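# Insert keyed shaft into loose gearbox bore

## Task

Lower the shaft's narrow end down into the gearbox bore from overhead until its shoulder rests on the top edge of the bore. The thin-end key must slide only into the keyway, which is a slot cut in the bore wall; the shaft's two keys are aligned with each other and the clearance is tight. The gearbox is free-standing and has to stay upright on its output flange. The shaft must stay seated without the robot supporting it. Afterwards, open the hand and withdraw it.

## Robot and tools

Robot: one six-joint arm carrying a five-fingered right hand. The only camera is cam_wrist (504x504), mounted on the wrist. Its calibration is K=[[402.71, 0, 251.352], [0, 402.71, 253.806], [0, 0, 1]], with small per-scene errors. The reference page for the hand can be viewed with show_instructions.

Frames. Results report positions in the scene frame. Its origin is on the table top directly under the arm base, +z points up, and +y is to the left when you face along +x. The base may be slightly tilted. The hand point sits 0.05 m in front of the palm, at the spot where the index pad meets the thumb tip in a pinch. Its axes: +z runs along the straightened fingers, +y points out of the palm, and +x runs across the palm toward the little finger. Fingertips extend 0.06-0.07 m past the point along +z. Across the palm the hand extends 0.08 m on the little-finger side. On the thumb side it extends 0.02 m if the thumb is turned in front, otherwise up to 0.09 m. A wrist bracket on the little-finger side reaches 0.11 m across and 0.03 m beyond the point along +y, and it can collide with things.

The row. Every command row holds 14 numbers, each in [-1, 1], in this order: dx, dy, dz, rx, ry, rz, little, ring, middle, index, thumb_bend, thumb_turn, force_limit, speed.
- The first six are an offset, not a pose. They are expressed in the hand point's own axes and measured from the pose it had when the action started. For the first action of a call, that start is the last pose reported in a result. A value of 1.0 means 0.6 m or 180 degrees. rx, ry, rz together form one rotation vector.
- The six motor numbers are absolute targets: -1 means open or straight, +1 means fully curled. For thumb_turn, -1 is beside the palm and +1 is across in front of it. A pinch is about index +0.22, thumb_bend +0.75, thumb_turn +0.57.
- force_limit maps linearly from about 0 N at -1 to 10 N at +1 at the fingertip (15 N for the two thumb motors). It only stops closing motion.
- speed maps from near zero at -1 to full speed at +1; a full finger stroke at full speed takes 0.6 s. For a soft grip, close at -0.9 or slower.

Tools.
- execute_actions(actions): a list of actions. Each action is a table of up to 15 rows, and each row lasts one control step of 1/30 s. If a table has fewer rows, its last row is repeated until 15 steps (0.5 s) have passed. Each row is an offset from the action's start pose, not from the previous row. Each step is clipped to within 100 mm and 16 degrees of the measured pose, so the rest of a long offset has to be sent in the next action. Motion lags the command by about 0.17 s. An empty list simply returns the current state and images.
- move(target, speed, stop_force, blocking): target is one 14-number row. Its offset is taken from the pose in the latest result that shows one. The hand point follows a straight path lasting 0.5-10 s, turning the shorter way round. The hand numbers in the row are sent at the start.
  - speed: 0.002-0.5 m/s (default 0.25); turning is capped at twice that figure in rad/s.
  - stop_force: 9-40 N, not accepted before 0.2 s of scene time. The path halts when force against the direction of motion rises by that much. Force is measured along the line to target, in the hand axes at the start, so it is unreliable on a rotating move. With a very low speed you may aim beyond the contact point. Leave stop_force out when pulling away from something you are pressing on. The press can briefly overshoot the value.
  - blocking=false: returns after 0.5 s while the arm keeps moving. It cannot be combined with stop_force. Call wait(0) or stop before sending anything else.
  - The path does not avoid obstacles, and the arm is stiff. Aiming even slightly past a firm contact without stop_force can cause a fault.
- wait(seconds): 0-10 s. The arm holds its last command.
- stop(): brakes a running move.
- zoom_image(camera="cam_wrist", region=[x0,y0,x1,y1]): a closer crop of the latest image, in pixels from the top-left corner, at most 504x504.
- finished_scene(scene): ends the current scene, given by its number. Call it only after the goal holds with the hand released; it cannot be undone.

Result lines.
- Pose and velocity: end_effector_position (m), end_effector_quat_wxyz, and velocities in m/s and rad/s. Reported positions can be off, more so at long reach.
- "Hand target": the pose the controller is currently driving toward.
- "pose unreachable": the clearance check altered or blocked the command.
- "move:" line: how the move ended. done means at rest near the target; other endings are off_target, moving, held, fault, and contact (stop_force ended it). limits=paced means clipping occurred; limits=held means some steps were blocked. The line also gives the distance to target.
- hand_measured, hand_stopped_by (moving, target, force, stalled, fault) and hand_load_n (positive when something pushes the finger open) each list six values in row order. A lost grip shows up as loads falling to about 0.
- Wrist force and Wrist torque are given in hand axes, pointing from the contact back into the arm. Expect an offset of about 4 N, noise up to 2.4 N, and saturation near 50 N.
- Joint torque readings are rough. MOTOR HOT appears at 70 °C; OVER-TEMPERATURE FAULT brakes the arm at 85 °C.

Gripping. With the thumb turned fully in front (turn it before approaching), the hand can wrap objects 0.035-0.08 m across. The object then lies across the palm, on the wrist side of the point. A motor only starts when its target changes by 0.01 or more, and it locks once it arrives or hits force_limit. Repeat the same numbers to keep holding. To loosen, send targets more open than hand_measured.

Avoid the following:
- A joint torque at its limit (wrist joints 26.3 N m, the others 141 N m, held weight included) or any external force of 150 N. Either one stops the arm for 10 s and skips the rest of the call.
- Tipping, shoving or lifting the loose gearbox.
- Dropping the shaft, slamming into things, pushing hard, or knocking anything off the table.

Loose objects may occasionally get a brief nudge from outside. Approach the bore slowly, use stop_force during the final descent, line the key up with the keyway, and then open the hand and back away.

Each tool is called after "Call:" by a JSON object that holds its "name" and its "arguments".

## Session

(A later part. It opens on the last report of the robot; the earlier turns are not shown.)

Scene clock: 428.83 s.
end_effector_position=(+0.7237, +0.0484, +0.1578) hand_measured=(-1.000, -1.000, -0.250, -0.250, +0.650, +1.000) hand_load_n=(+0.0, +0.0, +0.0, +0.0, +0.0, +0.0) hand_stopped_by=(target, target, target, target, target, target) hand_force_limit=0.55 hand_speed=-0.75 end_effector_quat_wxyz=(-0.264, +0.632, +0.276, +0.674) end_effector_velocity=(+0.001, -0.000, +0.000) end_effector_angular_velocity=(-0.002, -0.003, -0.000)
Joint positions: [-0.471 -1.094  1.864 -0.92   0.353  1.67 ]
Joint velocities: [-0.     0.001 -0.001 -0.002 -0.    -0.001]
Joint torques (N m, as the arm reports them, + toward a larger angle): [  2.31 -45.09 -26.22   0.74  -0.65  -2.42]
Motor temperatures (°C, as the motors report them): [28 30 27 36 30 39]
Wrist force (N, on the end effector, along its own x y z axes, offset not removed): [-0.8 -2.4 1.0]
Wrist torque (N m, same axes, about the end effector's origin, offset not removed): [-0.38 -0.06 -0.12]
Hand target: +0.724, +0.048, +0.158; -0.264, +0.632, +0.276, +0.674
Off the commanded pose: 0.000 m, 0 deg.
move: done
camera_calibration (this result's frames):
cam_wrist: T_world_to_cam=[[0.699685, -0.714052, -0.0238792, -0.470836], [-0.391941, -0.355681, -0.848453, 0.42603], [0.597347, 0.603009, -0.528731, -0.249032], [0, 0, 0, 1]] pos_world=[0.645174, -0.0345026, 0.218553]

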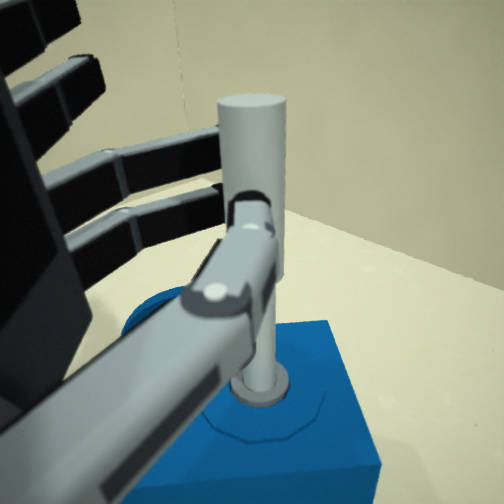

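Call:
{"name": "move", "arguments": {"target": [0.0133, 0.0005, -0.0052, 0, 0, 0, -1, -1, -0.25, -0.25, 0.65, 1.0, 0.55, -0.75], "speed": 0.02}}

Scene clock: 437.10 s.
end_effector_position=(+0.7213, +0.0460, +0.1653) hand_measured=(-1.000, -1.000, -0.250, -0.250, +0.650, +1.000) hand_load_n=(+0.0, +0.0, +0.0, +0.0, +0.0, +0.0) hand_stopped_by=(target, target, target, target, target, target) hand_force_limit=0.55 hand_speed=-0.75 end_effector_quat_wxyz=(-0.264, +0.632, +0.276, +0.674) end_effector_velocity=(-0.001, -0.000, +0.002) end_effector_angular_velocity=(+0.002, +0.003, +0.000)
Joint positions: [-0.478 -1.111  1.866 -0.908  0.347  1.673]
Joint velocities: [-0.002 -0.005  0.001  0.006 -0.002  0.002]
Joint torques (N m, as the arm reports them, + toward a larger angle): [ -5.69 -46.01  -8.07   1.25  -1.9    2.66]
Motor temperatures (°C, as the motors report them): [28 30 27 36 30 39]
Wrist force (N, on the end effector, along its own x y z axes, offset not removed): [0.0 -2.5 -0.1]
Wrist torque (N m, same axes, about the end effector's origin, offset not removed): [-0.29 -0.11 0.06]
Hand target: +0.721, +0.046, +0.166; -0.264, +0.632, +0.276, +0.674
Off the commanded pose: 0.000 m, 0 deg.
move: done
camera_calibration (this result's frames):
cam_wrist: T_world_to_cam=[[0.699685, -0.714053, -0.0238745, -0.470671], [-0.391913, -0.355658, -0.848476, 0.430644], [0.597365, 0.603022, -0.528695, -0.242184], [0, 0, 0, 1]] pos_world=[0.642769, -0.0368791, 0.226112]

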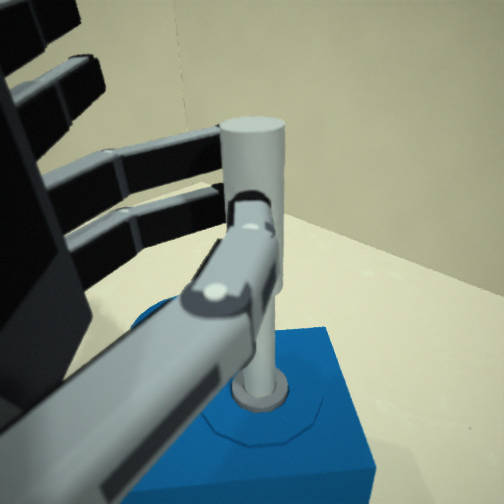

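Call:
{"name": "move", "arguments": {"target": [0.0003, -0.00995, 0.0142, -0.3215, -0.0124, -0.0157, -1, -1, -0.25, -0.25, 0.65, 1.0, 0.55, -0.75], "speed": 0.12}}

Scene clock: 446.53 s.
end_effector_position=(+0.7231, +0.0559, +0.1655) hand_measured=(-1.000, -1.000, -0.250, -0.250, +0.650, +1.000) hand_load_n=(+0.0, +0.0, +0.0, +0.0, +0.0, +0.0) hand_stopped_by=(target, target, target, target, target, target) hand_force_limit=0.55 hand_speed=-0.75 end_effector_quat_wxyz=(+0.095, +0.687, -0.063, +0.718) end_effector_velocity=(+0.001, +0.000, -0.000) end_effector_angular_velocity=(+0.000, +0.001, -0.014)
Joint positions: [ 0.04  -1.071  1.797 -0.781  1.871  1.516]
Joint velocities: [ 0.006  0.006 -0.011  0.005  0.02  -0.001]
Joint torques (N m, as the arm reports them, + toward a larger angle): [  6.99 -30.21 -26.37   0.1    1.9   -2.56]
Motor temperatures (°C, as the motors report them): [28 30 27 36 30 39]
Wrist force (N, on the end effector, along its own x y z axes, offset not removed): [-0.6 -0.9 0.8]
Wrist torque (N m, same axes, about the end effector's origin, offset not removed): [-0.12 -0.04 0.01]
Hand target: +0.723, +0.056, +0.166; +0.096, +0.687, -0.064, +0.718
Off the commanded pose: 0.000 m, 0 deg.
move: done
camera_calibration (this result's frames):
cam_wrist: T_world_to_cam=[[-0.232724, -0.972301, -0.0216833, 0.223396], [-0.509591, 0.140902, -0.848801, 0.492386], [0.828346, -0.186487, -0.528267, -0.372101], [0, 0, 0, 1]] pos_world=[0.611134, 0.0784382, 0.226214]

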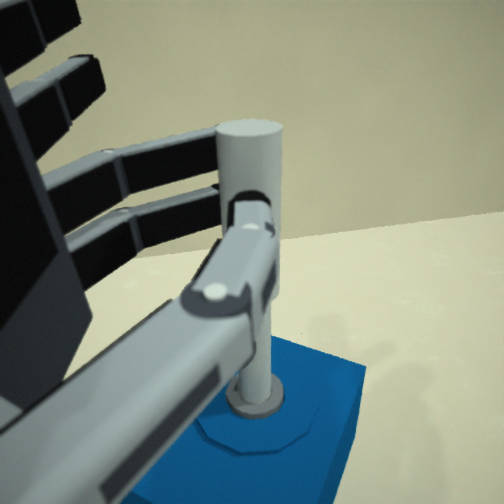

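Call:
{"name": "zoom_image", "arguments": {"camera": "cam_wrist", "region": [214, 350, 294, 430]}}

Call:
{"name": "zoom_image", "arguments": {"camera": "cam_wrist", "region": [190, 100, 310, 250]}}

Region (214, 350, 294, 430) of cam_wrist's 504x504 image, scaled by 6.300, with more detail than that image has.

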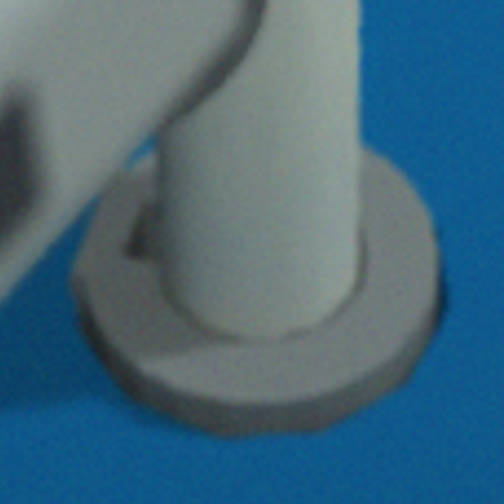

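Region (190, 100, 310, 250) of cam_wrist's 504x504 image, scaled by 3.360, with more detail than that image has; it fills the left 403 columns of this view, and the rest is white.

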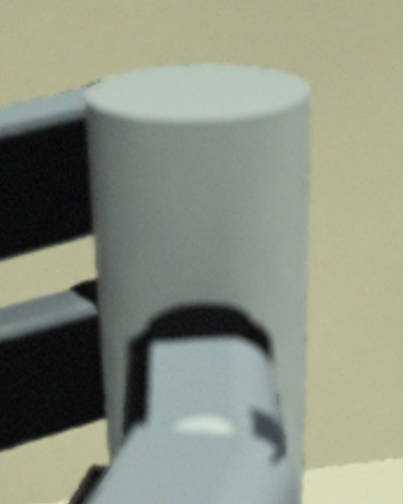

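Call:
{"name": "zoom_image", "arguments": {"camera": "cam_wrist", "region": [222, 362, 262, 402]}}

Region (222, 362, 262, 402) of cam_wrist's 504x504 image, scaled by 12.600, with more detail than that image has.

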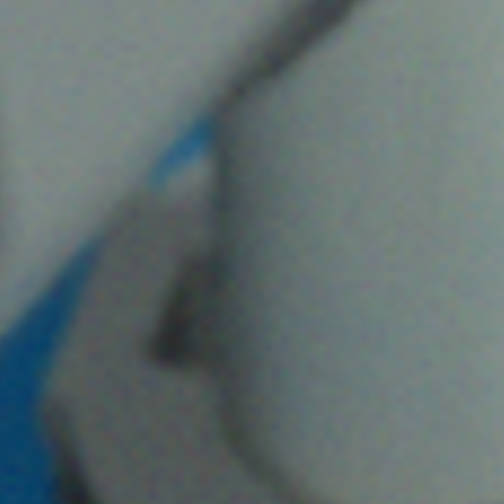

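Call:
{"name": "execute_actions", "arguments": {"actions": [[[0,0,0,0,0,0,-1,-1,-0.13,-0.13,0.65,1.0,-0.2,-0.5]],[[0,0,0,0,0,0,-1,-1,0.3,0.3,0.65,1.0,-0.2,-0.93]],[[0,0,0,0,0,0,-1,-1,0.3,0.3,0.65,1.0,-0.2,-0.93]]]}}

Scene clock: 491.97 s.
end_effector_position=(+0.7231, +0.0559, +0.1655) hand_measured=(-1.000, -1.000, -0.094, -0.090, +0.650, +1.000) hand_load_n=(+0.0, +0.0, +4.0, +4.0, +1.0, +0.0) hand_stopped_by=(target, target, force, force, target, target) hand_force_limit=-0.20 hand_speed=-0.93 end_effector_quat_wxyz=(+0.095, +0.687, -0.063, +0.718) end_effector_velocity=(+0.001, -0.000, +0.001) end_effector_angular_velocity=(+0.001, -0.003, -0.002)
Joint positions: [ 0.04  -1.071  1.797 -0.781  1.871  1.516]
Joint velocities: [-0.     0.    -0.002 -0.001  0.002  0.001]
Joint torques (N m, as the arm reports them, + toward a larger angle): [ -3.84 -45.95 -11.14  -2.78  -1.39   1.24]
Motor temperatures (°C, as the motors report them): [28 30 27 36 30 39]
Wrist force (N, on the end effector, along its own x y z axes, offset not removed): [-0.7 -2.7 3.0]
Wrist torque (N m, same axes, about the end effector's origin, offset not removed): [-0.16 0.13 -0.15]
Hand target: +0.723, +0.056, +0.166; +0.095, +0.687, -0.063, +0.718
Off the commanded pose: 0.000 m, 0 deg.
camera_calibration (this result's frames):
cam_wrist: T_world_to_cam=[[-0.232731, -0.9723, -0.0216795, 0.223414], [-0.509561, 0.140895, -0.84882, 0.492387], [0.828362, -0.1865, -0.528237, -0.372119], [0, 0, 0, 1]] pos_world=[0.611146, 0.07845, 0.226224]

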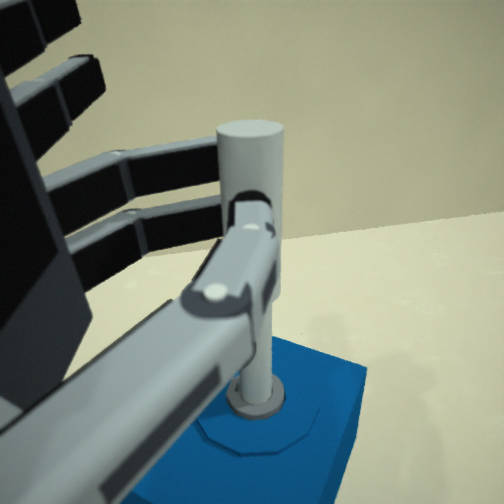

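Call:
{"name": "execute_actions", "arguments": {"actions": [[[0,0,0.0004,0,0,0,-1,-1,0.3,0.3,0.65,1.0,-0.2,-0.93],[0,0,0.0008,0,0,0,-1,-1,0.3,0.3,0.65,1.0,-0.2,-0.93],[0,0,0.0012,0,0,0,-1,-1,0.3,0.3,0.65,1.0,-0.2,-0.93]],[[0,0,0,0,0,0,-1,-1,0.33,0.33,0.65,1.0,-0.1,-0.93]]]}}

Scene clock: 497.53 s.
end_effector_position=(+0.7238, +0.0557, +0.1655) hand_measured=(-1.000, -1.000, -0.088, -0.082, +0.648, +1.000) hand_load_n=(+0.0, +0.0, +5.5, +5.0, +3.0, +0.0) hand_stopped_by=(target, target, force, force, target, target) hand_force_limit=-0.10 hand_speed=-0.93 end_effector_quat_wxyz=(+0.095, +0.687, -0.063, +0.718) end_effector_velocity=(+0.000, -0.000, +0.001) end_effector_angular_velocity=(-0.001, -0.001, -0.000)
Joint positions: [ 0.04  -1.07   1.795 -0.78   1.871  1.516]
Joint velocities: [-0.    -0.    -0.    -0.     0.    -0.001]
Joint torques (N m, as the arm reports them, + toward a larger angle): [ -4.62 -33.17 -24.88  -0.19  -1.14   2.54]
Motor temperatures (°C, as the motors report them): [28 30 27 36 30 39]
Wrist force (N, on the end effector, along its own x y z axes, offset not removed): [-1.0 -2.5 0.4]
Wrist torque (N m, same axes, about the end effector's origin, offset not removed): [-0.18 -0.03 -0.11]
Hand target: +0.724, +0.056, +0.166; +0.095, +0.687, -0.063, +0.718
Off the commanded pose: 0.000 m, 0 deg.
camera_calibration (this result's frames):
cam_wrist: T_world_to_cam=[[-0.232705, -0.972306, -0.0216512, 0.223402], [-0.509592, 0.140863, -0.848807, 0.492794], [0.828351, -0.186489, -0.528259, -0.372684], [0, 0, 0, 1]] pos_world=[0.611823, 0.0782972, 0.226251]

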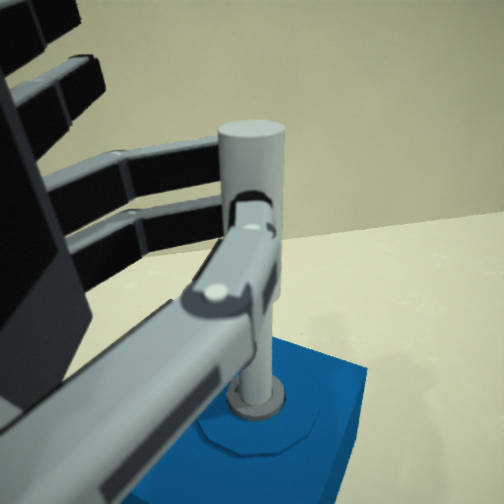

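Call:
{"name": "move", "arguments": {"target": [0.0003, 0.0051, 0.0004, 0.1109, 0.0045, 0.0053, -1, -1, 0.33, 0.33, 0.65, 1.0, -0.1, -0.93], "speed": 0.1}}

Call:
{"name": "zoom_image", "arguments": {"camera": "cam_wrist", "region": [214, 350, 294, 430]}}

Scene clock: 503.53 s.
end_effector_position=(+0.7232, +0.0529, +0.1657) hand_measured=(-1.000, -1.000, -0.088, -0.082, +0.648, +1.000) hand_load_n=(+0.0, +0.0, +5.0, +5.0, +3.0, +1.0) hand_stopped_by=(target, target, force, force, target, target) hand_force_limit=-0.10 hand_speed=-0.93 end_effector_quat_wxyz=(-0.030, +0.688, +0.056, +0.723) end_effector_velocity=(-0.000, -0.000, -0.001) end_effector_angular_velocity=(-0.001, +0.003, +0.016)
Joint positions: [-0.146 -1.159  1.942 -0.837  1.338  1.543]
Joint velocities: [-0.01  -0.001  0.004 -0.    -0.026 -0.   ]
Joint torques (N m, as the arm reports them, + toward a larger angle): [ -3.89 -47.04 -11.18  -5.06  -2.22   1.95]
Motor temperatures (°C, as the motors report them): [28 30 27 36 30 39]
Wrist force (N, on the end effector, along its own x y z axes, offset not removed): [-7.3 -1.1 -0.9]
Wrist torque (N m, same axes, about the end effector's origin, offset not removed): [-0.03 -0.09 -0.06]
Hand target: +0.723, +0.053, +0.166; -0.031, +0.687, +0.057, +0.723
Off the commanded pose: 0.000 m, 0 deg.
move: done
camera_calibration (this result's frames):
cam_wrist: T_world_to_cam=[[0.111944, -0.993472, -0.0219538, -0.0275799], [-0.527235, -0.0406531, -0.848746, 0.51543], [0.842313, 0.106587, -0.528345, -0.398235], [0, 0, 0, 1]] pos_world=[0.610279, 0.0360007, 0.226459]

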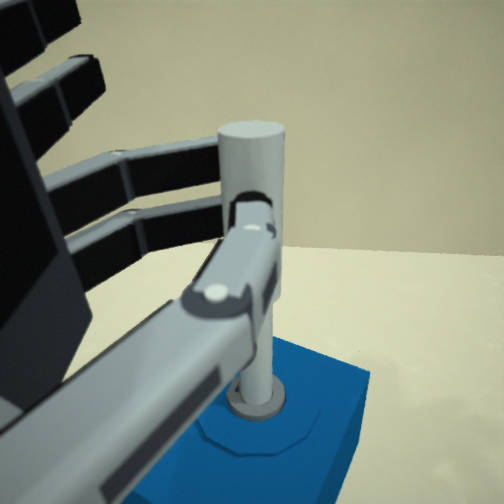

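Region (214, 350, 294, 430) of cam_wrist's 504x504 image, scaled by 6.300, with more detail than that image has.

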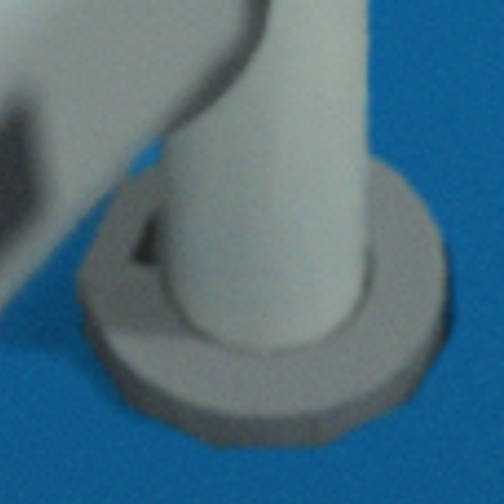

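Call:
{"name": "move", "arguments": {"target": [-0.0005, 0, 0, 0, 0, 0, -1, -1, -0.25, -0.25, 0.65, 1.0, -0.1, -0.8], "speed": 0.003}}

Call:
{"name": "zoom_image", "arguments": {"camera": "cam_wrist", "region": [214, 350, 294, 430]}}

Call:
{"name": "zoom_image", "arguments": {"camera": "cam_wrist", "region": [190, 100, 310, 250]}}

Scene clock: 512.87 s.
end_effector_position=(+0.7232, +0.0529, +0.1654) hand_measured=(-1.000, -1.000, -0.250, -0.250, +0.650, +1.000) hand_load_n=(+0.0, +0.0, +0.0, +0.0, +0.0, +0.0) hand_stopped_by=(target, target, target, target, target, target) hand_force_limit=-0.10 hand_speed=-0.80 end_effector_quat_wxyz=(-0.030, +0.688, +0.056, +0.723) end_effector_velocity=(+0.000, +0.000, -0.000) end_effector_angular_velocity=(+0.001, +0.000, -0.000)
Joint positions: [-0.146 -1.159  1.942 -0.838  1.338  1.543]
Joint velocities: [ 0.     0.    -0.001  0.001  0.     0.001]
Joint torques (N m, as the arm reports them, + toward a larger angle): [  8.35 -26.12 -27.05  -3.53   1.97  -2.38]
Motor temperatures (°C, as the motors report them): [28 30 27 36 30 39]
Wrist force (N, on the end effector, along its own x y z axes, offset not removed): [-1.4 -1.2 0.3]
Wrist torque (N m, same axes, about the end effector's origin, offset not removed): [-0.21 0.11 -0.09]
Hand target: +0.723, +0.053, +0.165; -0.030, +0.688, +0.056, +0.723
Off the commanded pose: 0.000 m, 0 deg.
move: done
camera_calibration (this result's frames):
cam_wrist: T_world_to_cam=[[0.112006, -0.993465, -0.0219726, -0.0276369], [-0.527296, -0.0406776, -0.848708, 0.515185], [0.842267, 0.106646, -0.528406, -0.398357], [0, 0, 0, 1]] pos_world=[0.610273, 0.0359834, 0.22614]

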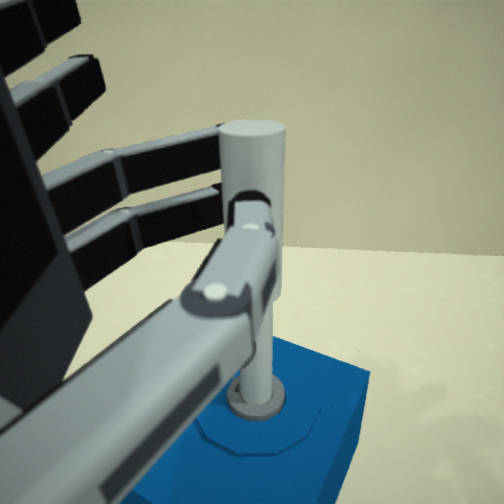

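Region (214, 350, 294, 430) of cam_wrist's 504x504 image, scaled by 6.300, with more detail than that image has.

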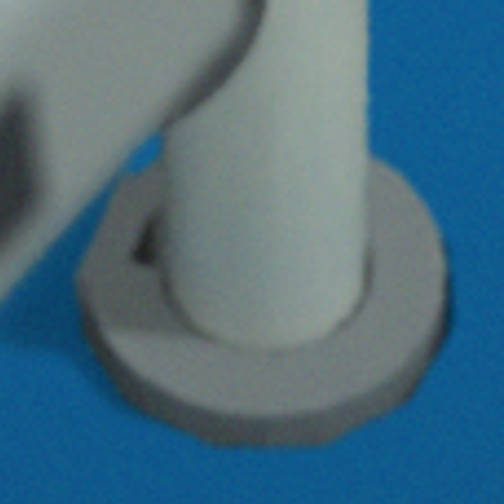

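Region (190, 100, 310, 250) of cam_wrist's 504x504 image, scaled by 3.360, with more detail than that image has; it fills the left 403 columns of this view, and the rest is white.

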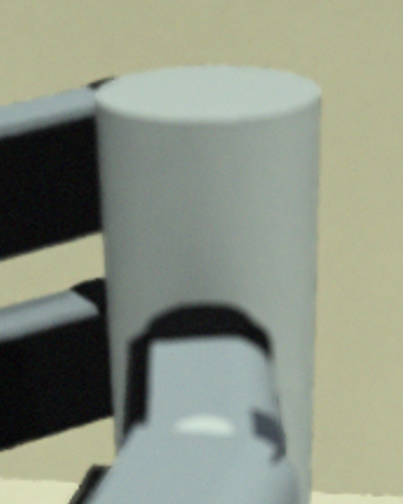

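Call:
{"name": "move", "arguments": {"target": [0.0004, -0.00715, -0.0028, -0.1220, -0.0049, -0.0058, -1, -1, -0.25, -0.25, 0.65, 1.0, -0.1, -0.8], "speed": 0.12}}

Call:
{"name": "zoom_image", "arguments": {"camera": "cam_wrist", "region": [214, 350, 294, 430]}}

Call:
{"name": "zoom_image", "arguments": {"camera": "cam_wrist", "region": [190, 100, 310, 250]}}

Scene clock: 526.90 s.
end_effector_position=(+0.7211, +0.0568, +0.1655) hand_measured=(-1.000, -1.000, -0.250, -0.250, +0.650, +1.000) hand_load_n=(+0.0, +0.0, +0.0, +0.0, +0.0, +0.0) hand_stopped_by=(target, target, target, target, target, target) hand_force_limit=-0.10 hand_speed=-0.80 end_effector_quat_wxyz=(+0.108, +0.686, -0.075, +0.716) end_effector_velocity=(+0.001, +0.000, -0.000) end_effector_angular_velocity=(-0.001, +0.000, -0.014)
Joint positions: [ 0.058 -1.062  1.781 -0.775  1.923  1.513]
Joint velocities: [ 0.006  0.007 -0.011  0.004  0.02  -0.002]
Joint torques (N m, as the arm reports them, + toward a larger angle): [  7.22 -30.37 -25.43  -0.11   2.03  -2.21]
Motor temperatures (°C, as the motors report them): [28 30 27 36 30 39]
Wrist force (N, on the end effector, along its own x y z axes, offset not removed): [-2.5 -1.0 0.5]
Wrist torque (N m, same axes, about the end effector's origin, offset not removed): [-0.12 0.21 -0.15]
Hand target: +0.721, +0.057, +0.166; +0.109, +0.686, -0.076, +0.716
Off the commanded pose: 0.000 m, 0 deg.
move: done
camera_calibration (this result's frames):
cam_wrist: T_world_to_cam=[[-0.266661, -0.963546, -0.0217202, 0.247773], [-0.504256, 0.158687, -0.848848, 0.486382], [0.821351, -0.215402, -0.52819, -0.363583], [0, 0, 0, 1]] pos_world=[0.609961, 0.0832417, 0.226206]

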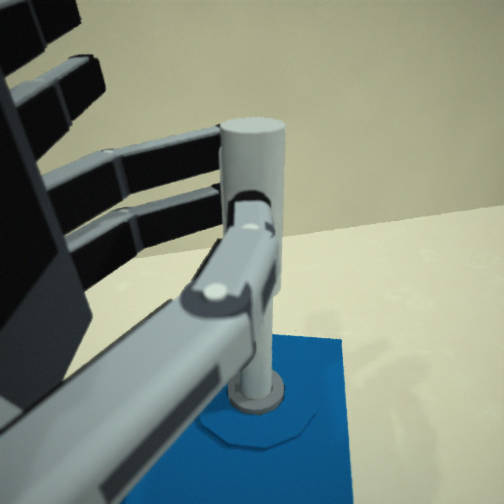

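Region (214, 350, 294, 430) of cam_wrist's 504x504 image, scaled by 6.300, with more detail than that image has.

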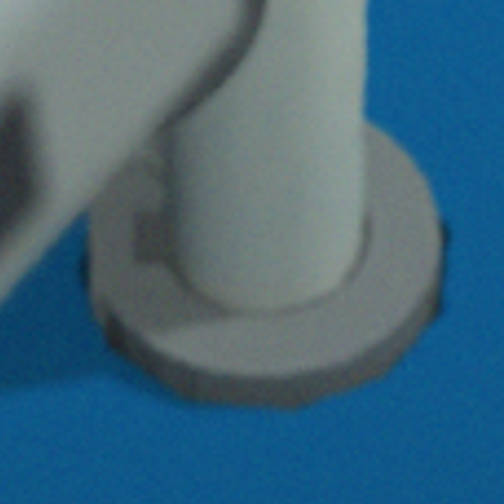

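Region (190, 100, 310, 250) of cam_wrist's 504x504 image, scaled by 3.360, with more detail than that image has; it fills the left 403 columns of this view, and the rest is white.

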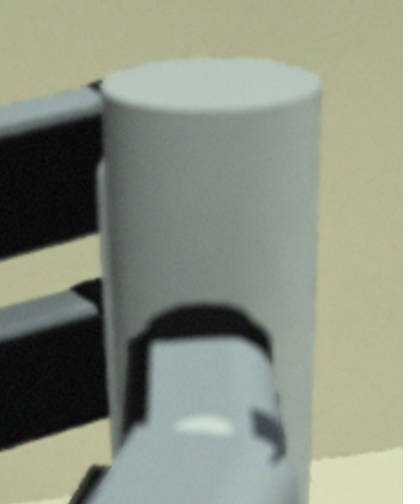

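Call:
{"name": "execute_actions", "arguments": {"actions": [[[0,0,0.001,0,0,0,-1,-1,-0.15,-0.15,0.65,1.0,-0.1,-0.5],[0,0,0.002,0,0,0,-1,-1,-0.15,-0.15,0.65,1.0,-0.1,-0.5],[0,0,0.003,0,0,0,-1,-1,-0.15,-0.15,0.65,1.0,-0.1,-0.5],[0,0,0.004,0,0,0,-1,-1,-0.15,-0.15,0.65,1.0,-0.1,-0.5],[-0.0002,0,0.0047,0,0,0,-1,-1,-0.15,-0.15,0.65,1.0,-0.1,-0.5]],[[0,0,0,0,0,0,-1,-1,0.3,0.3,0.65,1.0,-0.1,-0.93]],[[0,0,0,0,0,0,-1,-1,0.3,0.3,0.65,1.0,-0.1,-0.93]]]}}

Scene clock: 545.40 s.
end_effector_position=(+0.7237, +0.0561, +0.1655) hand_measured=(-1.000, -1.000, -0.078, -0.070, +0.648, +1.000) hand_load_n=(+0.0, +0.0, +4.0, +4.5, +3.5, +0.0) hand_stopped_by=(target, target, force, force, target, target) hand_force_limit=-0.10 hand_speed=-0.93 end_effector_quat_wxyz=(+0.108, +0.686, -0.075, +0.716) end_effector_velocity=(+0.000, +0.000, +0.001) end_effector_angular_velocity=(+0.002, -0.002, +0.001)
Joint positions: [ 0.056 -1.058  1.774 -0.772  1.922  1.513]
Joint velocities: [ 0.    -0.001 -0.    -0.    -0.001  0.002]
Joint torques (N m, as the arm reports them, + toward a larger angle): [ -0.3  -41.84 -19.11  -0.43  -1.07   2.38]
Motor temperatures (°C, as the motors report them): [28 30 27 36 30 39]
Wrist force (N, on the end effector, along its own x y z axes, offset not removed): [-1.6 -3.8 2.1]
Wrist torque (N m, same axes, about the end effector's origin, offset not removed): [-0.25 0.11 -0.10]
Hand target: +0.724, +0.056, +0.166; +0.108, +0.686, -0.075, +0.716
Off the commanded pose: 0.000 m, 0 deg.
camera_calibration (this result's frames):
cam_wrist: T_world_to_cam=[[-0.26668, -0.96354, -0.0217232, 0.247818], [-0.504252, 0.1587, -0.848849, 0.487845], [0.821348, -0.215417, -0.528189, -0.36589], [0, 0, 0, 1]] pos_world=[0.612608, 0.082543, 0.226231]

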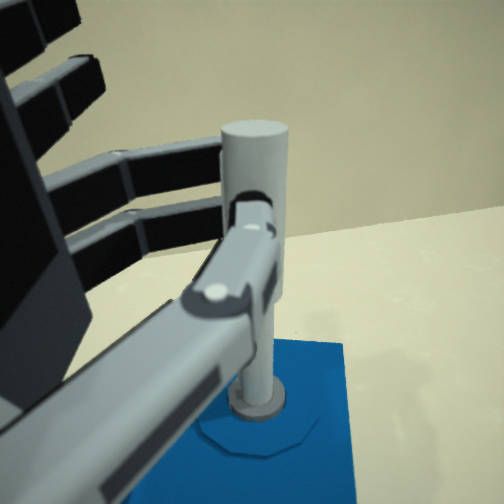

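Call:
{"name": "execute_actions", "arguments": {"actions": [[[0,-0.0004,0.0003,0,0,0,-1,-1,0.3,0.3,0.65,1.0,-0.1,-0.93],[0,-0.0008,0.0006,0,0,0,-1,-1,0.3,0.3,0.65,1.0,-0.1,-0.93],[0,-0.0012,0.0009,0,0,0,-1,-1,0.3,0.3,0.65,1.0,-0.1,-0.93],[0,-0.0016,0.0012,0,0,0,-1,-1,0.3,0.3,0.65,1.0,-0.1,-0.93],[0,-0.0019,0.0014,0,0,0,-1,-1,0.3,0.3,0.65,1.0,-0.1,-0.93]]]}}

Call:
{"name": "wait", "arguments": {"seconds": 0.3}}

Call:
{"name": "wait", "arguments": {"seconds": 0.1}}

Scene clock: 549.57 s.
end_effector_position=(+0.7248, +0.0569, +0.1655) hand_measured=(-1.000, -1.000, -0.078, -0.070, +0.648, +1.000) hand_load_n=(+0.0, +0.0, +3.5, +2.5, +5.0, -0.5) hand_stopped_by=(target, target, force, force, target, target) hand_force_limit=-0.10 hand_speed=-0.93 end_effector_quat_wxyz=(+0.108, +0.686, -0.075, +0.716) end_effector_velocity=(+0.001, +0.000, +0.001) end_effector_angular_velocity=(+0.001, -0.001, +0.000)
Joint positions: [ 0.057 -1.056  1.77  -0.771  1.923  1.513]
Joint velocities: [ 0.     0.001 -0.003  0.001  0.     0.001]
Joint torques (N m, as the arm reports them, + toward a larger angle): [  7.45 -30.62 -27.83   0.39   2.02  -1.68]
Motor temperatures (°C, as the motors report them): [28 30 27 36 30 39]
Wrist force (N, on the end effector, along its own x y z axes, offset not removed): [-0.4 -1.2 0.1]
Wrist torque (N m, same axes, about the end effector's origin, offset not removed): [-0.19 0.00 -0.10]
Hand target: +0.725, +0.057, +0.166; +0.108, +0.686, -0.075, +0.716
Off the commanded pose: 0.000 m, 0 deg.
camera_calibration (this result's frames):
cam_wrist: T_world_to_cam=[[-0.266682, -0.963538, -0.0218088, 0.248925], [-0.504236, 0.158772, -0.848845, 0.488218], [0.821357, -0.215375, -0.528192, -0.36659], [0, 0, 0, 1]] pos_world=[0.613662, 0.0833787, 0.22622]

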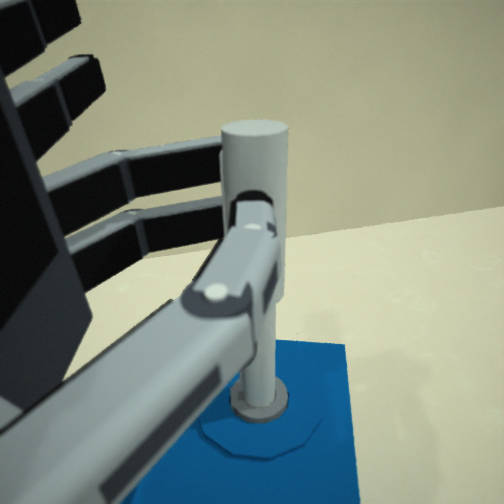

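Scene clock: 549.87 s.
end_effector_position=(+0.7248, +0.0569, +0.1655) hand_measured=(-1.000, -1.000, -0.078, -0.070, +0.648, +1.000) hand_load_n=(+0.0, +0.0, +3.5, +2.5, +5.0, -1.0) hand_stopped_by=(target, target, force, force, target, target) hand_force_limit=-0.10 hand_speed=-0.93 end_effector_quat_wxyz=(+0.108, +0.686, -0.075, +0.716) end_effector_velocity=(-0.000, -0.000, -0.000) end_effector_angular_velocity=(+0.001, +0.000, -0.001)
Joint positions: [ 0.057 -1.056  1.769 -0.77   1.923  1.513]
Joint velocities: [ 0.    -0.     0.     0.001  0.001  0.001]
Joint torques (N m, as the arm reports them, + toward a larger angle): [  8.1  -31.11 -26.44   0.29   1.81  -2.38]
Motor temperatures (°C, as the motors report them): [28 30 27 36 30 39]
Wrist force (N, on the end effector, along its own x y z axes, offset not removed): [-2.3 -0.8 -1.3]
Wrist torque (N m, same axes, about the end effector's origin, offset not removed): [-0.08 0.27 -0.20]
Hand target: +0.725, +0.057, +0.166; +0.108, +0.686, -0.075, +0.716
Off the commanded pose: 0.000 m, 0 deg.
wait: 0.30 s; at rest by 0.17 s
camera_calibration (this result's frames):
cam_wrist: T_world_to_cam=[[-0.26668, -0.96354, -0.0217186, 0.248959], [-0.504255, 0.158697, -0.848848, 0.48826], [0.821346, -0.215419, -0.528191, -0.366605], [0, 0, 0, 1]] pos_world=[0.61371, 0.0834234, 0.226227]

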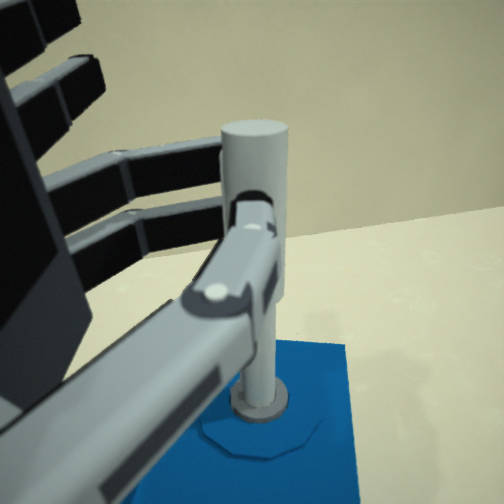

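Scene clock: 549.97 s.
end_effector_position=(+0.7248, +0.0569, +0.1655) hand_measured=(-1.000, -1.000, -0.078, -0.070, +0.648, +1.000) hand_load_n=(+0.0, +0.0, +3.5, +2.5, +5.0, -1.0) hand_stopped_by=(target, target, force, force, target, target) hand_force_limit=-0.10 hand_speed=-0.93 end_effector_quat_wxyz=(+0.108, +0.686, -0.075, +0.716) end_effector_velocity=(-0.000, +0.000, -0.001) end_effector_angular_velocity=(-0.001, +0.002, +0.001)
Joint positions: [ 0.057 -1.056  1.769 -0.77   1.923  1.513]
Joint velocities: [ 0.     0.001  0.     0.001 -0.001 -0.001]
Joint torques (N m, as the arm reports them, + toward a larger angle): [  8.95 -30.84 -27.22   0.15   1.78  -2.29]
Motor temperatures (°C, as the motors report them): [28 30 27 36 30 39]
Wrist force (N, on the end effector, along its own x y z axes, offset not removed): [-1.1 -1.1 0.3]
Wrist torque (N m, same axes, about the end effector's origin, offset not removed): [-0.26 0.07 -0.15]
Hand target: +0.725, +0.057, +0.166; +0.108, +0.686, -0.075, +0.716
Off the commanded pose: 0.000 m, 0 deg.
wait: 0.10 s; no rest
camera_calibration (this result's frames):
cam_wrist: T_world_to_cam=[[-0.266679, -0.963541, -0.0217184, 0.248962], [-0.504254, 0.158696, -0.848849, 0.48826], [0.821347, -0.215419, -0.52819, -0.366608], [0, 0, 0, 1]] pos_world=[0.613712, 0.0834255, 0.226228]

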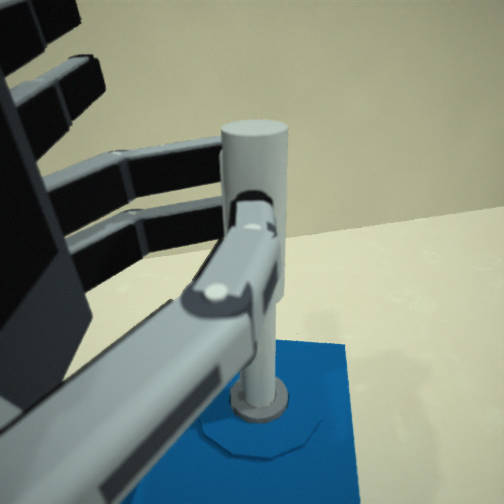

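Call:
{"name": "execute_actions", "arguments": {"actions": [[[0,0,0,0,0,0,-1,-1,0.33,0.33,0.65,1.0,0.1,-0.94]]]}}

Call:
{"name": "wait", "arguments": {"seconds": 0.2}}

Scene clock: 552.17 s.
end_effector_position=(+0.7248, +0.0569, +0.1655) hand_measured=(-1.000, -1.000, -0.066, -0.056, +0.646, +1.000) hand_load_n=(+0.0, +0.0, +5.5, +6.0, +8.0, +0.0) hand_stopped_by=(target, target, force, force, target, target) hand_force_limit=0.10 hand_speed=-0.94 end_effector_quat_wxyz=(+0.108, +0.686, -0.075, +0.716) end_effector_velocity=(-0.000, -0.000, -0.000) end_effector_angular_velocity=(+0.001, +0.000, -0.000)
Joint positions: [ 0.057 -1.055  1.769 -0.77   1.923  1.513]
Joint velocities: [-0.    -0.     0.001 -0.     0.     0.001]
Joint torques (N m, as the arm reports them, + toward a larger angle): [  8.5  -31.7  -26.88   0.09   1.62  -2.37]
Motor temperatures (°C, as the motors report them): [28 30 27 36 30 39]
Wrist force (N, on the end effector, along its own x y z axes, offset not removed): [-0.5 -2.0 1.9]
Wrist torque (N m, same axes, about the end effector's origin, offset not removed): [-0.40 0.01 -0.13]
Hand target: +0.725, +0.057, +0.166; +0.108, +0.686, -0.075, +0.716
Off the commanded pose: 0.000 m, 0 deg.
camera_calibration (this result's frames):
cam_wrist: T_world_to_cam=[[-0.266679, -0.963541, -0.0217193, 0.248964], [-0.504251, 0.158695, -0.84885, 0.488261], [0.821348, -0.215418, -0.528187, -0.36661], [0, 0, 0, 1]] pos_world=[0.613714, 0.0834271, 0.226229]

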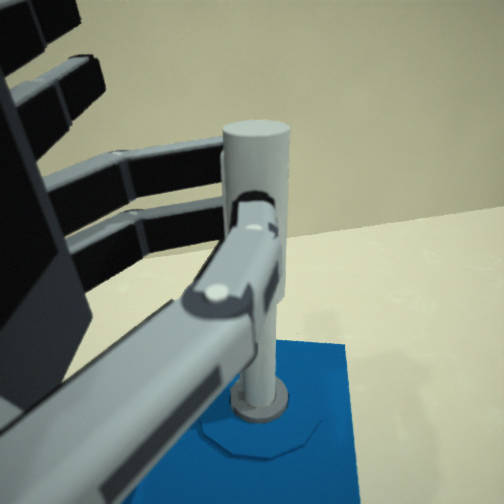

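Scene clock: 552.37 s.
end_effector_position=(+0.7248, +0.0569, +0.1655) hand_measured=(-1.000, -1.000, -0.066, -0.056, +0.646, +1.000) hand_load_n=(+0.0, +0.0, +5.5, +6.0, +8.0, +0.0) hand_stopped_by=(target, target, force, force, target, target) hand_force_limit=0.10 hand_speed=-0.94 end_effector_quat_wxyz=(+0.108, +0.686, -0.075, +0.716) end_effector_velocity=(-0.000, -0.000, -0.001) end_effector_angular_velocity=(-0.002, +0.002, -0.000)
Joint positions: [ 0.057 -1.055  1.769 -0.77   1.923  1.513]
Joint velocities: [-0.     0.001  0.001  0.    -0.    -0.002]
Joint torques (N m, as the arm reports them, + toward a larger angle): [  8.08 -32.24 -26.91   0.14   1.71  -2.36]
Motor temperatures (°C, as the motors report them): [28 30 27 36 30 39]
Wrist force (N, on the end effector, along its own x y z axes, offset not removed): [-1.1 -1.3 0.5]
Wrist torque (N m, same axes, about the end effector's origin, offset not removed): [-0.24 0.03 -0.18]
Hand target: +0.725, +0.057, +0.166; +0.108, +0.686, -0.075, +0.716
Off the commanded pose: 0.000 m, 0 deg.
wait: 0.20 s; at rest by 0.17 s
camera_calibration (this result's frames):
cam_wrist: T_world_to_cam=[[-0.266679, -0.963541, -0.021719, 0.248964], [-0.504251, 0.158695, -0.84885, 0.488261], [0.821348, -0.215419, -0.528188, -0.36661], [0, 0, 0, 1]] pos_world=[0.613714, 0.0834271, 0.226229]

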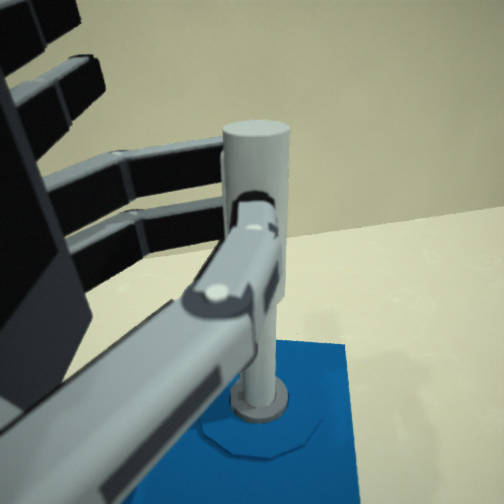

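Call:
{"name": "move", "arguments": {"target": [0.0033, -0.0005, 0.0005, 0, 0, 0, -1, -1, 0.33, 0.33, 0.65, 1.0, 0.1, -0.94], "speed": 0.005}}

Call:
{"name": "zoom_image", "arguments": {"camera": "cam_wrist", "region": [218, 355, 298, 435]}}

Scene clock: 556.03 s.
end_effector_position=(+0.7251, +0.0572, +0.1674) hand_measured=(-1.000, -1.000, -0.066, -0.056, +0.646, +1.000) hand_load_n=(+0.0, +0.0, +5.5, +6.0, +8.5, +0.0) hand_stopped_by=(target, target, force, force, target, target) hand_force_limit=0.10 hand_speed=-0.94 end_effector_quat_wxyz=(+0.108, +0.686, -0.075, +0.716) end_effector_velocity=(-0.000, -0.000, +0.000) end_effector_angular_velocity=(-0.002, +0.001, -0.000)
Joint positions: [ 0.058 -1.058  1.767 -0.766  1.924  1.513]
Joint velocities: [ 0.    -0.001  0.     0.002  0.001 -0.002]
Joint torques (N m, as the arm reports them, + toward a larger angle): [  8.54 -48.93 -29.72  -0.31   1.84  -2.57]
Motor temperatures (°C, as the motors report them): [28 30 27 36 30 39]
Wrist force (N, on the end effector, along its own x y z axes, offset not removed): [-3.2 -0.5 -1.1]
Wrist torque (N m, same axes, about the end effector's origin, offset not removed): [-0.03 -0.02 -0.10]
Hand target: +0.725, +0.057, +0.167; +0.108, +0.686, -0.075, +0.716
Off the commanded pose: 0.000 m, 0 deg.
move: done
camera_calibration (this result's frames):
cam_wrist: T_world_to_cam=[[-0.26668, -0.963541, -0.0217131, 0.249359], [-0.504254, 0.158691, -0.848849, 0.48993], [0.821346, -0.215422, -0.528189, -0.365787], [0, 0, 0, 1]] pos_world=[0.613986, 0.0837218, 0.228086]

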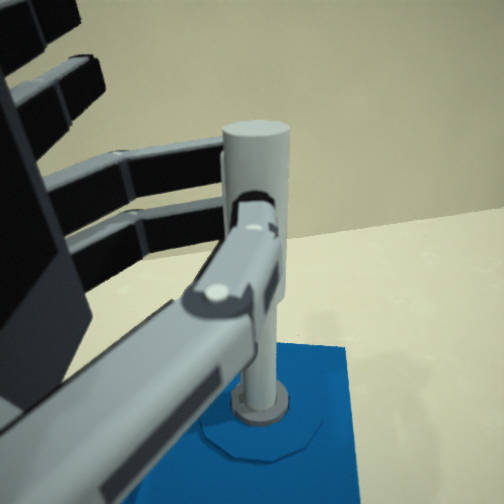

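Region (218, 355, 298, 435) of cam_wrist's 504x504 image, scaled by 6.300, with more detail than that image has.

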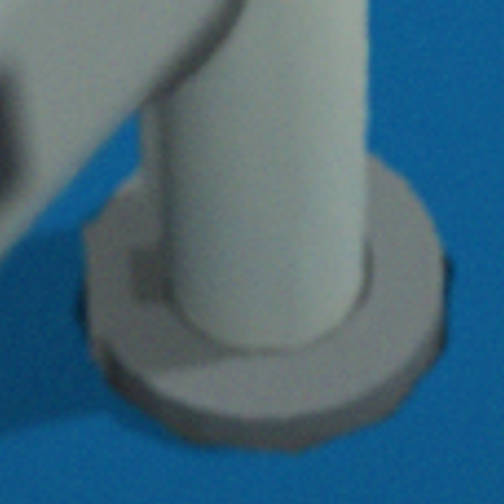

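Call:
{"name": "move", "arguments": {"target": [0.0015, 0.0053, -0.0007, 0.1220, 0.0050, 0.0058, -1, -1, 0.33, 0.33, 0.65, 1.0, 0.1, -0.94], "speed": 0.1}}

Call:
{"name": "zoom_image", "arguments": {"camera": "cam_wrist", "region": [218, 355, 298, 435]}}

Scene clock: 566.27 s.
end_effector_position=(+0.7237, +0.0545, +0.1682) hand_measured=(-1.000, -1.000, -0.066, -0.056, +0.646, +1.000) hand_load_n=(+0.0, +0.0, +5.5, +5.5, +8.5, -0.5) hand_stopped_by=(target, target, force, force, target, target) hand_force_limit=0.10 hand_speed=-0.94 end_effector_quat_wxyz=(-0.030, +0.687, +0.056, +0.723) end_effector_velocity=(+0.000, -0.000, -0.000) end_effector_angular_velocity=(+0.000, -0.000, +0.017)
Joint positions: [-0.142 -1.162  1.938 -0.83   1.342  1.543]
Joint velocities: [-0.01  -0.002  0.003 -0.002 -0.026  0.002]
Joint torques (N m, as the arm reports them, + toward a larger angle): [ -4.83 -45.54 -11.11  -4.4   -1.97   2.76]
Motor temperatures (°C, as the motors report them): [28 30 27 36 30 39]
Wrist force (N, on the end effector, along its own x y z axes, offset not removed): [-4.0 -1.5 0.0]
Wrist torque (N m, same axes, about the end effector's origin, offset not removed): [-0.18 0.08 -0.19]
Hand target: +0.724, +0.054, +0.168; -0.031, +0.687, +0.057, +0.723
Off the commanded pose: 0.000 m, 0 deg.
move: done
camera_calibration (this result's frames):
cam_wrist: T_world_to_cam=[[0.111783, -0.993492, -0.0218755, -0.0258563], [-0.527033, -0.0406082, -0.848874, 0.517774], [0.842461, 0.106419, -0.528143, -0.397634], [0, 0, 0, 1]] pos_world=[0.610765, 0.0376536, 0.228952]

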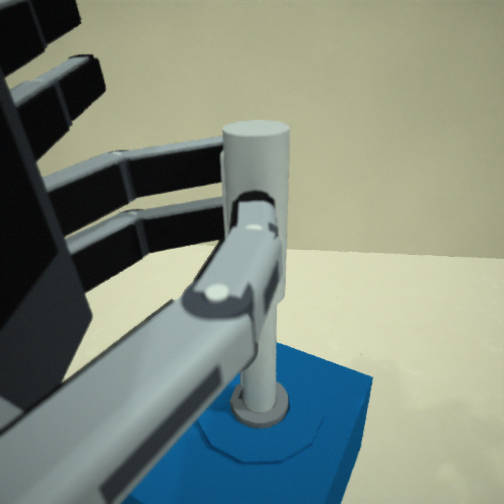

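Region (218, 355, 298, 435) of cam_wrist's 504x504 image, scaled by 6.300, with more detail than that image has.

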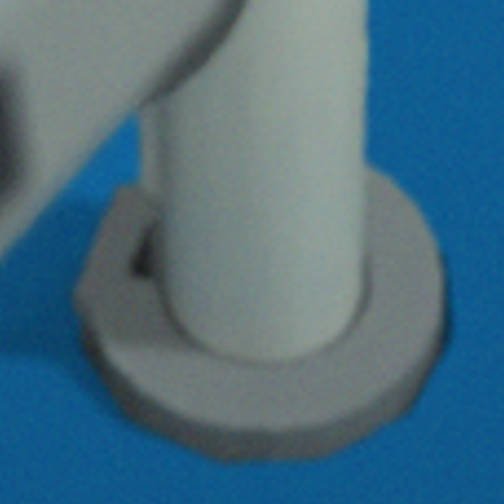

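Call:
{"name": "zoom_image", "arguments": {"camera": "cam_wrist", "region": [226, 368, 262, 404]}}

Region (226, 368, 262, 404) of cam_wrist's 504x504 image, scaled by 14.000, with more detail than that image has.

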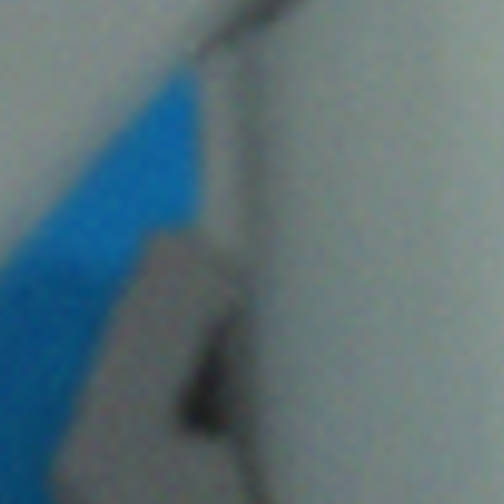

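Call:
{"name": "move", "arguments": {"target": [-0.0001, 0.0035, -0.0007, 0.0832, 0.0033, 0.0039, -1, -1, 0.33, 0.33, 0.65, 1.0, 0.1, -0.94], "speed": 0.1}}

Call:
{"name": "wait", "arguments": {"seconds": 0.2}}

Call:
{"name": "zoom_image", "arguments": {"camera": "cam_wrist", "region": [218, 355, 298, 435]}}

Call:
{"name": "zoom_image", "arguments": {"camera": "cam_wrist", "region": [226, 368, 262, 404]}}

Scene clock: 580.53 s.
end_effector_position=(+0.7235, +0.0525, +0.1683) hand_measured=(-1.000, -1.000, -0.066, -0.056, +0.646, +1.000) hand_load_n=(+0.0, +0.0, +5.5, +5.5, +8.5, -0.5) hand_stopped_by=(target, target, force, force, target, target) hand_force_limit=0.10 hand_speed=-0.94 end_effector_quat_wxyz=(-0.123, +0.674, +0.145, +0.713) end_effector_velocity=(+0.000, -0.000, -0.000) end_effector_angular_velocity=(-0.000, -0.000, +0.016)
Joint positions: [-0.293 -1.177  1.961 -0.85   0.932  1.569]
Joint velocities: [-0.009  0.002 -0.002 -0.001 -0.024  0.002]
Joint torques (N m, as the arm reports them, + toward a larger angle): [ -4.   -25.81 -27.27  -3.81  -2.23   2.81]
Motor temperatures (°C, as the motors report them): [28 30 27 36 30 39]
Wrist force (N, on the end effector, along its own x y z axes, offset not removed): [-4.9 -0.6 -0.1]
Wrist torque (N m, same axes, about the end effector's origin, offset not removed): [-0.14 0.21 -0.16]
Hand target: +0.724, +0.052, +0.168; -0.124, +0.674, +0.145, +0.713
Off the commanded pose: 0.000 m, 0 deg.
move: done
camera_calibration (this result's frames):
cam_wrist: T_world_to_cam=[[0.363402, -0.931376, -0.0218351, -0.213141], [-0.498976, -0.17479, -0.848806, 0.504338], [0.786741, 0.319353, -0.528254, -0.368066], [0, 0, 0, 1]] pos_world=[0.618682, 0.00718187, 0.228998]

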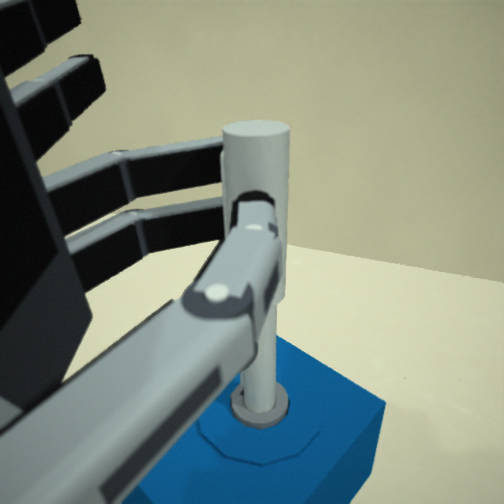

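Scene clock: 580.73 s.
end_effector_position=(+0.7236, +0.0525, +0.1683) hand_measured=(-1.000, -1.000, -0.066, -0.056, +0.646, +1.000) hand_load_n=(+0.0, +0.0, +5.5, +5.5, +8.5, -0.5) hand_stopped_by=(target, target, force, force, target, target) hand_force_limit=0.10 hand_speed=-0.94 end_effector_quat_wxyz=(-0.124, +0.674, +0.145, +0.713) end_effector_velocity=(-0.001, +0.000, -0.001) end_effector_angular_velocity=(+0.002, +0.003, +0.003)
Joint positions: [-0.294 -1.177  1.961 -0.85   0.93   1.569]
Joint velocities: [-0.001  0.     0.001  0.001 -0.004  0.002]
Joint torques (N m, as the arm reports them, + toward a larger angle): [ -4.46 -26.59 -28.23  -3.97  -2.4    2.62]
Motor temperatures (°C, as the motors report them): [28 30 27 36 30 39]
Wrist force (N, on the end effector, along its own x y z axes, offset not removed): [-3.8 -1.6 -0.6]
Wrist torque (N m, same axes, about the end effector's origin, offset not removed): [-0.24 0.10 -0.10]
Hand target: +0.724, +0.052, +0.168; -0.124, +0.674, +0.145, +0.713
Off the commanded pose: 0.000 m, 0 deg.
wait: 0.20 s; at rest by 0.17 s
camera_calibration (this result's frames):
cam_wrist: T_world_to_cam=[[0.36484, -0.930814, -0.0218242, -0.214233], [-0.498657, -0.17555, -0.848836, 0.504188], [0.786278, 0.320572, -0.528205, -0.367821], [0, 0, 0, 1]] pos_world=[0.618787, 0.00701296, 0.229013]

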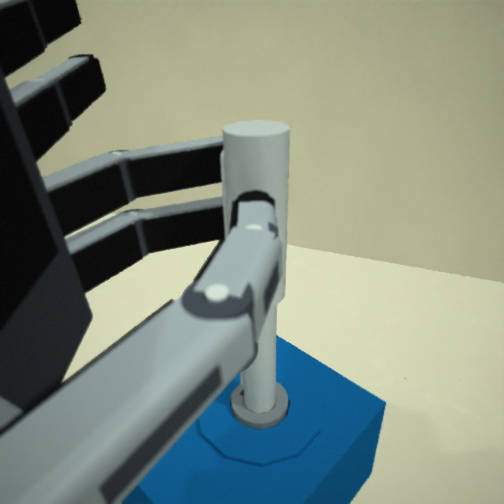

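Region (218, 355, 298, 435) of cam_wrist's 504x504 image, scaled by 6.300, with more detail than that image has.

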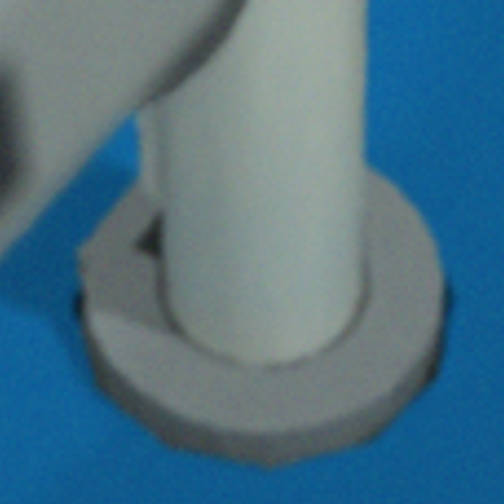

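Region (226, 368, 262, 404) of cam_wrist's 504x504 image, scaled by 14.000, with more detail than that image has.

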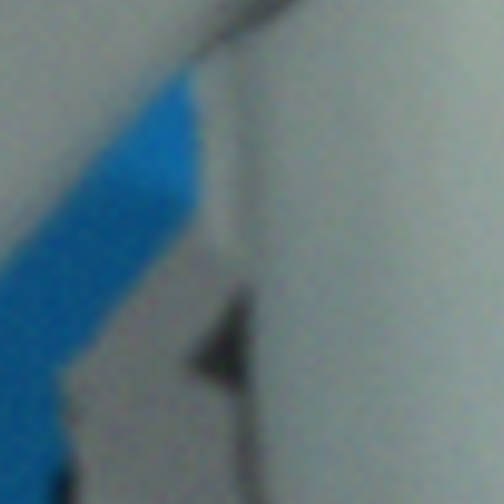

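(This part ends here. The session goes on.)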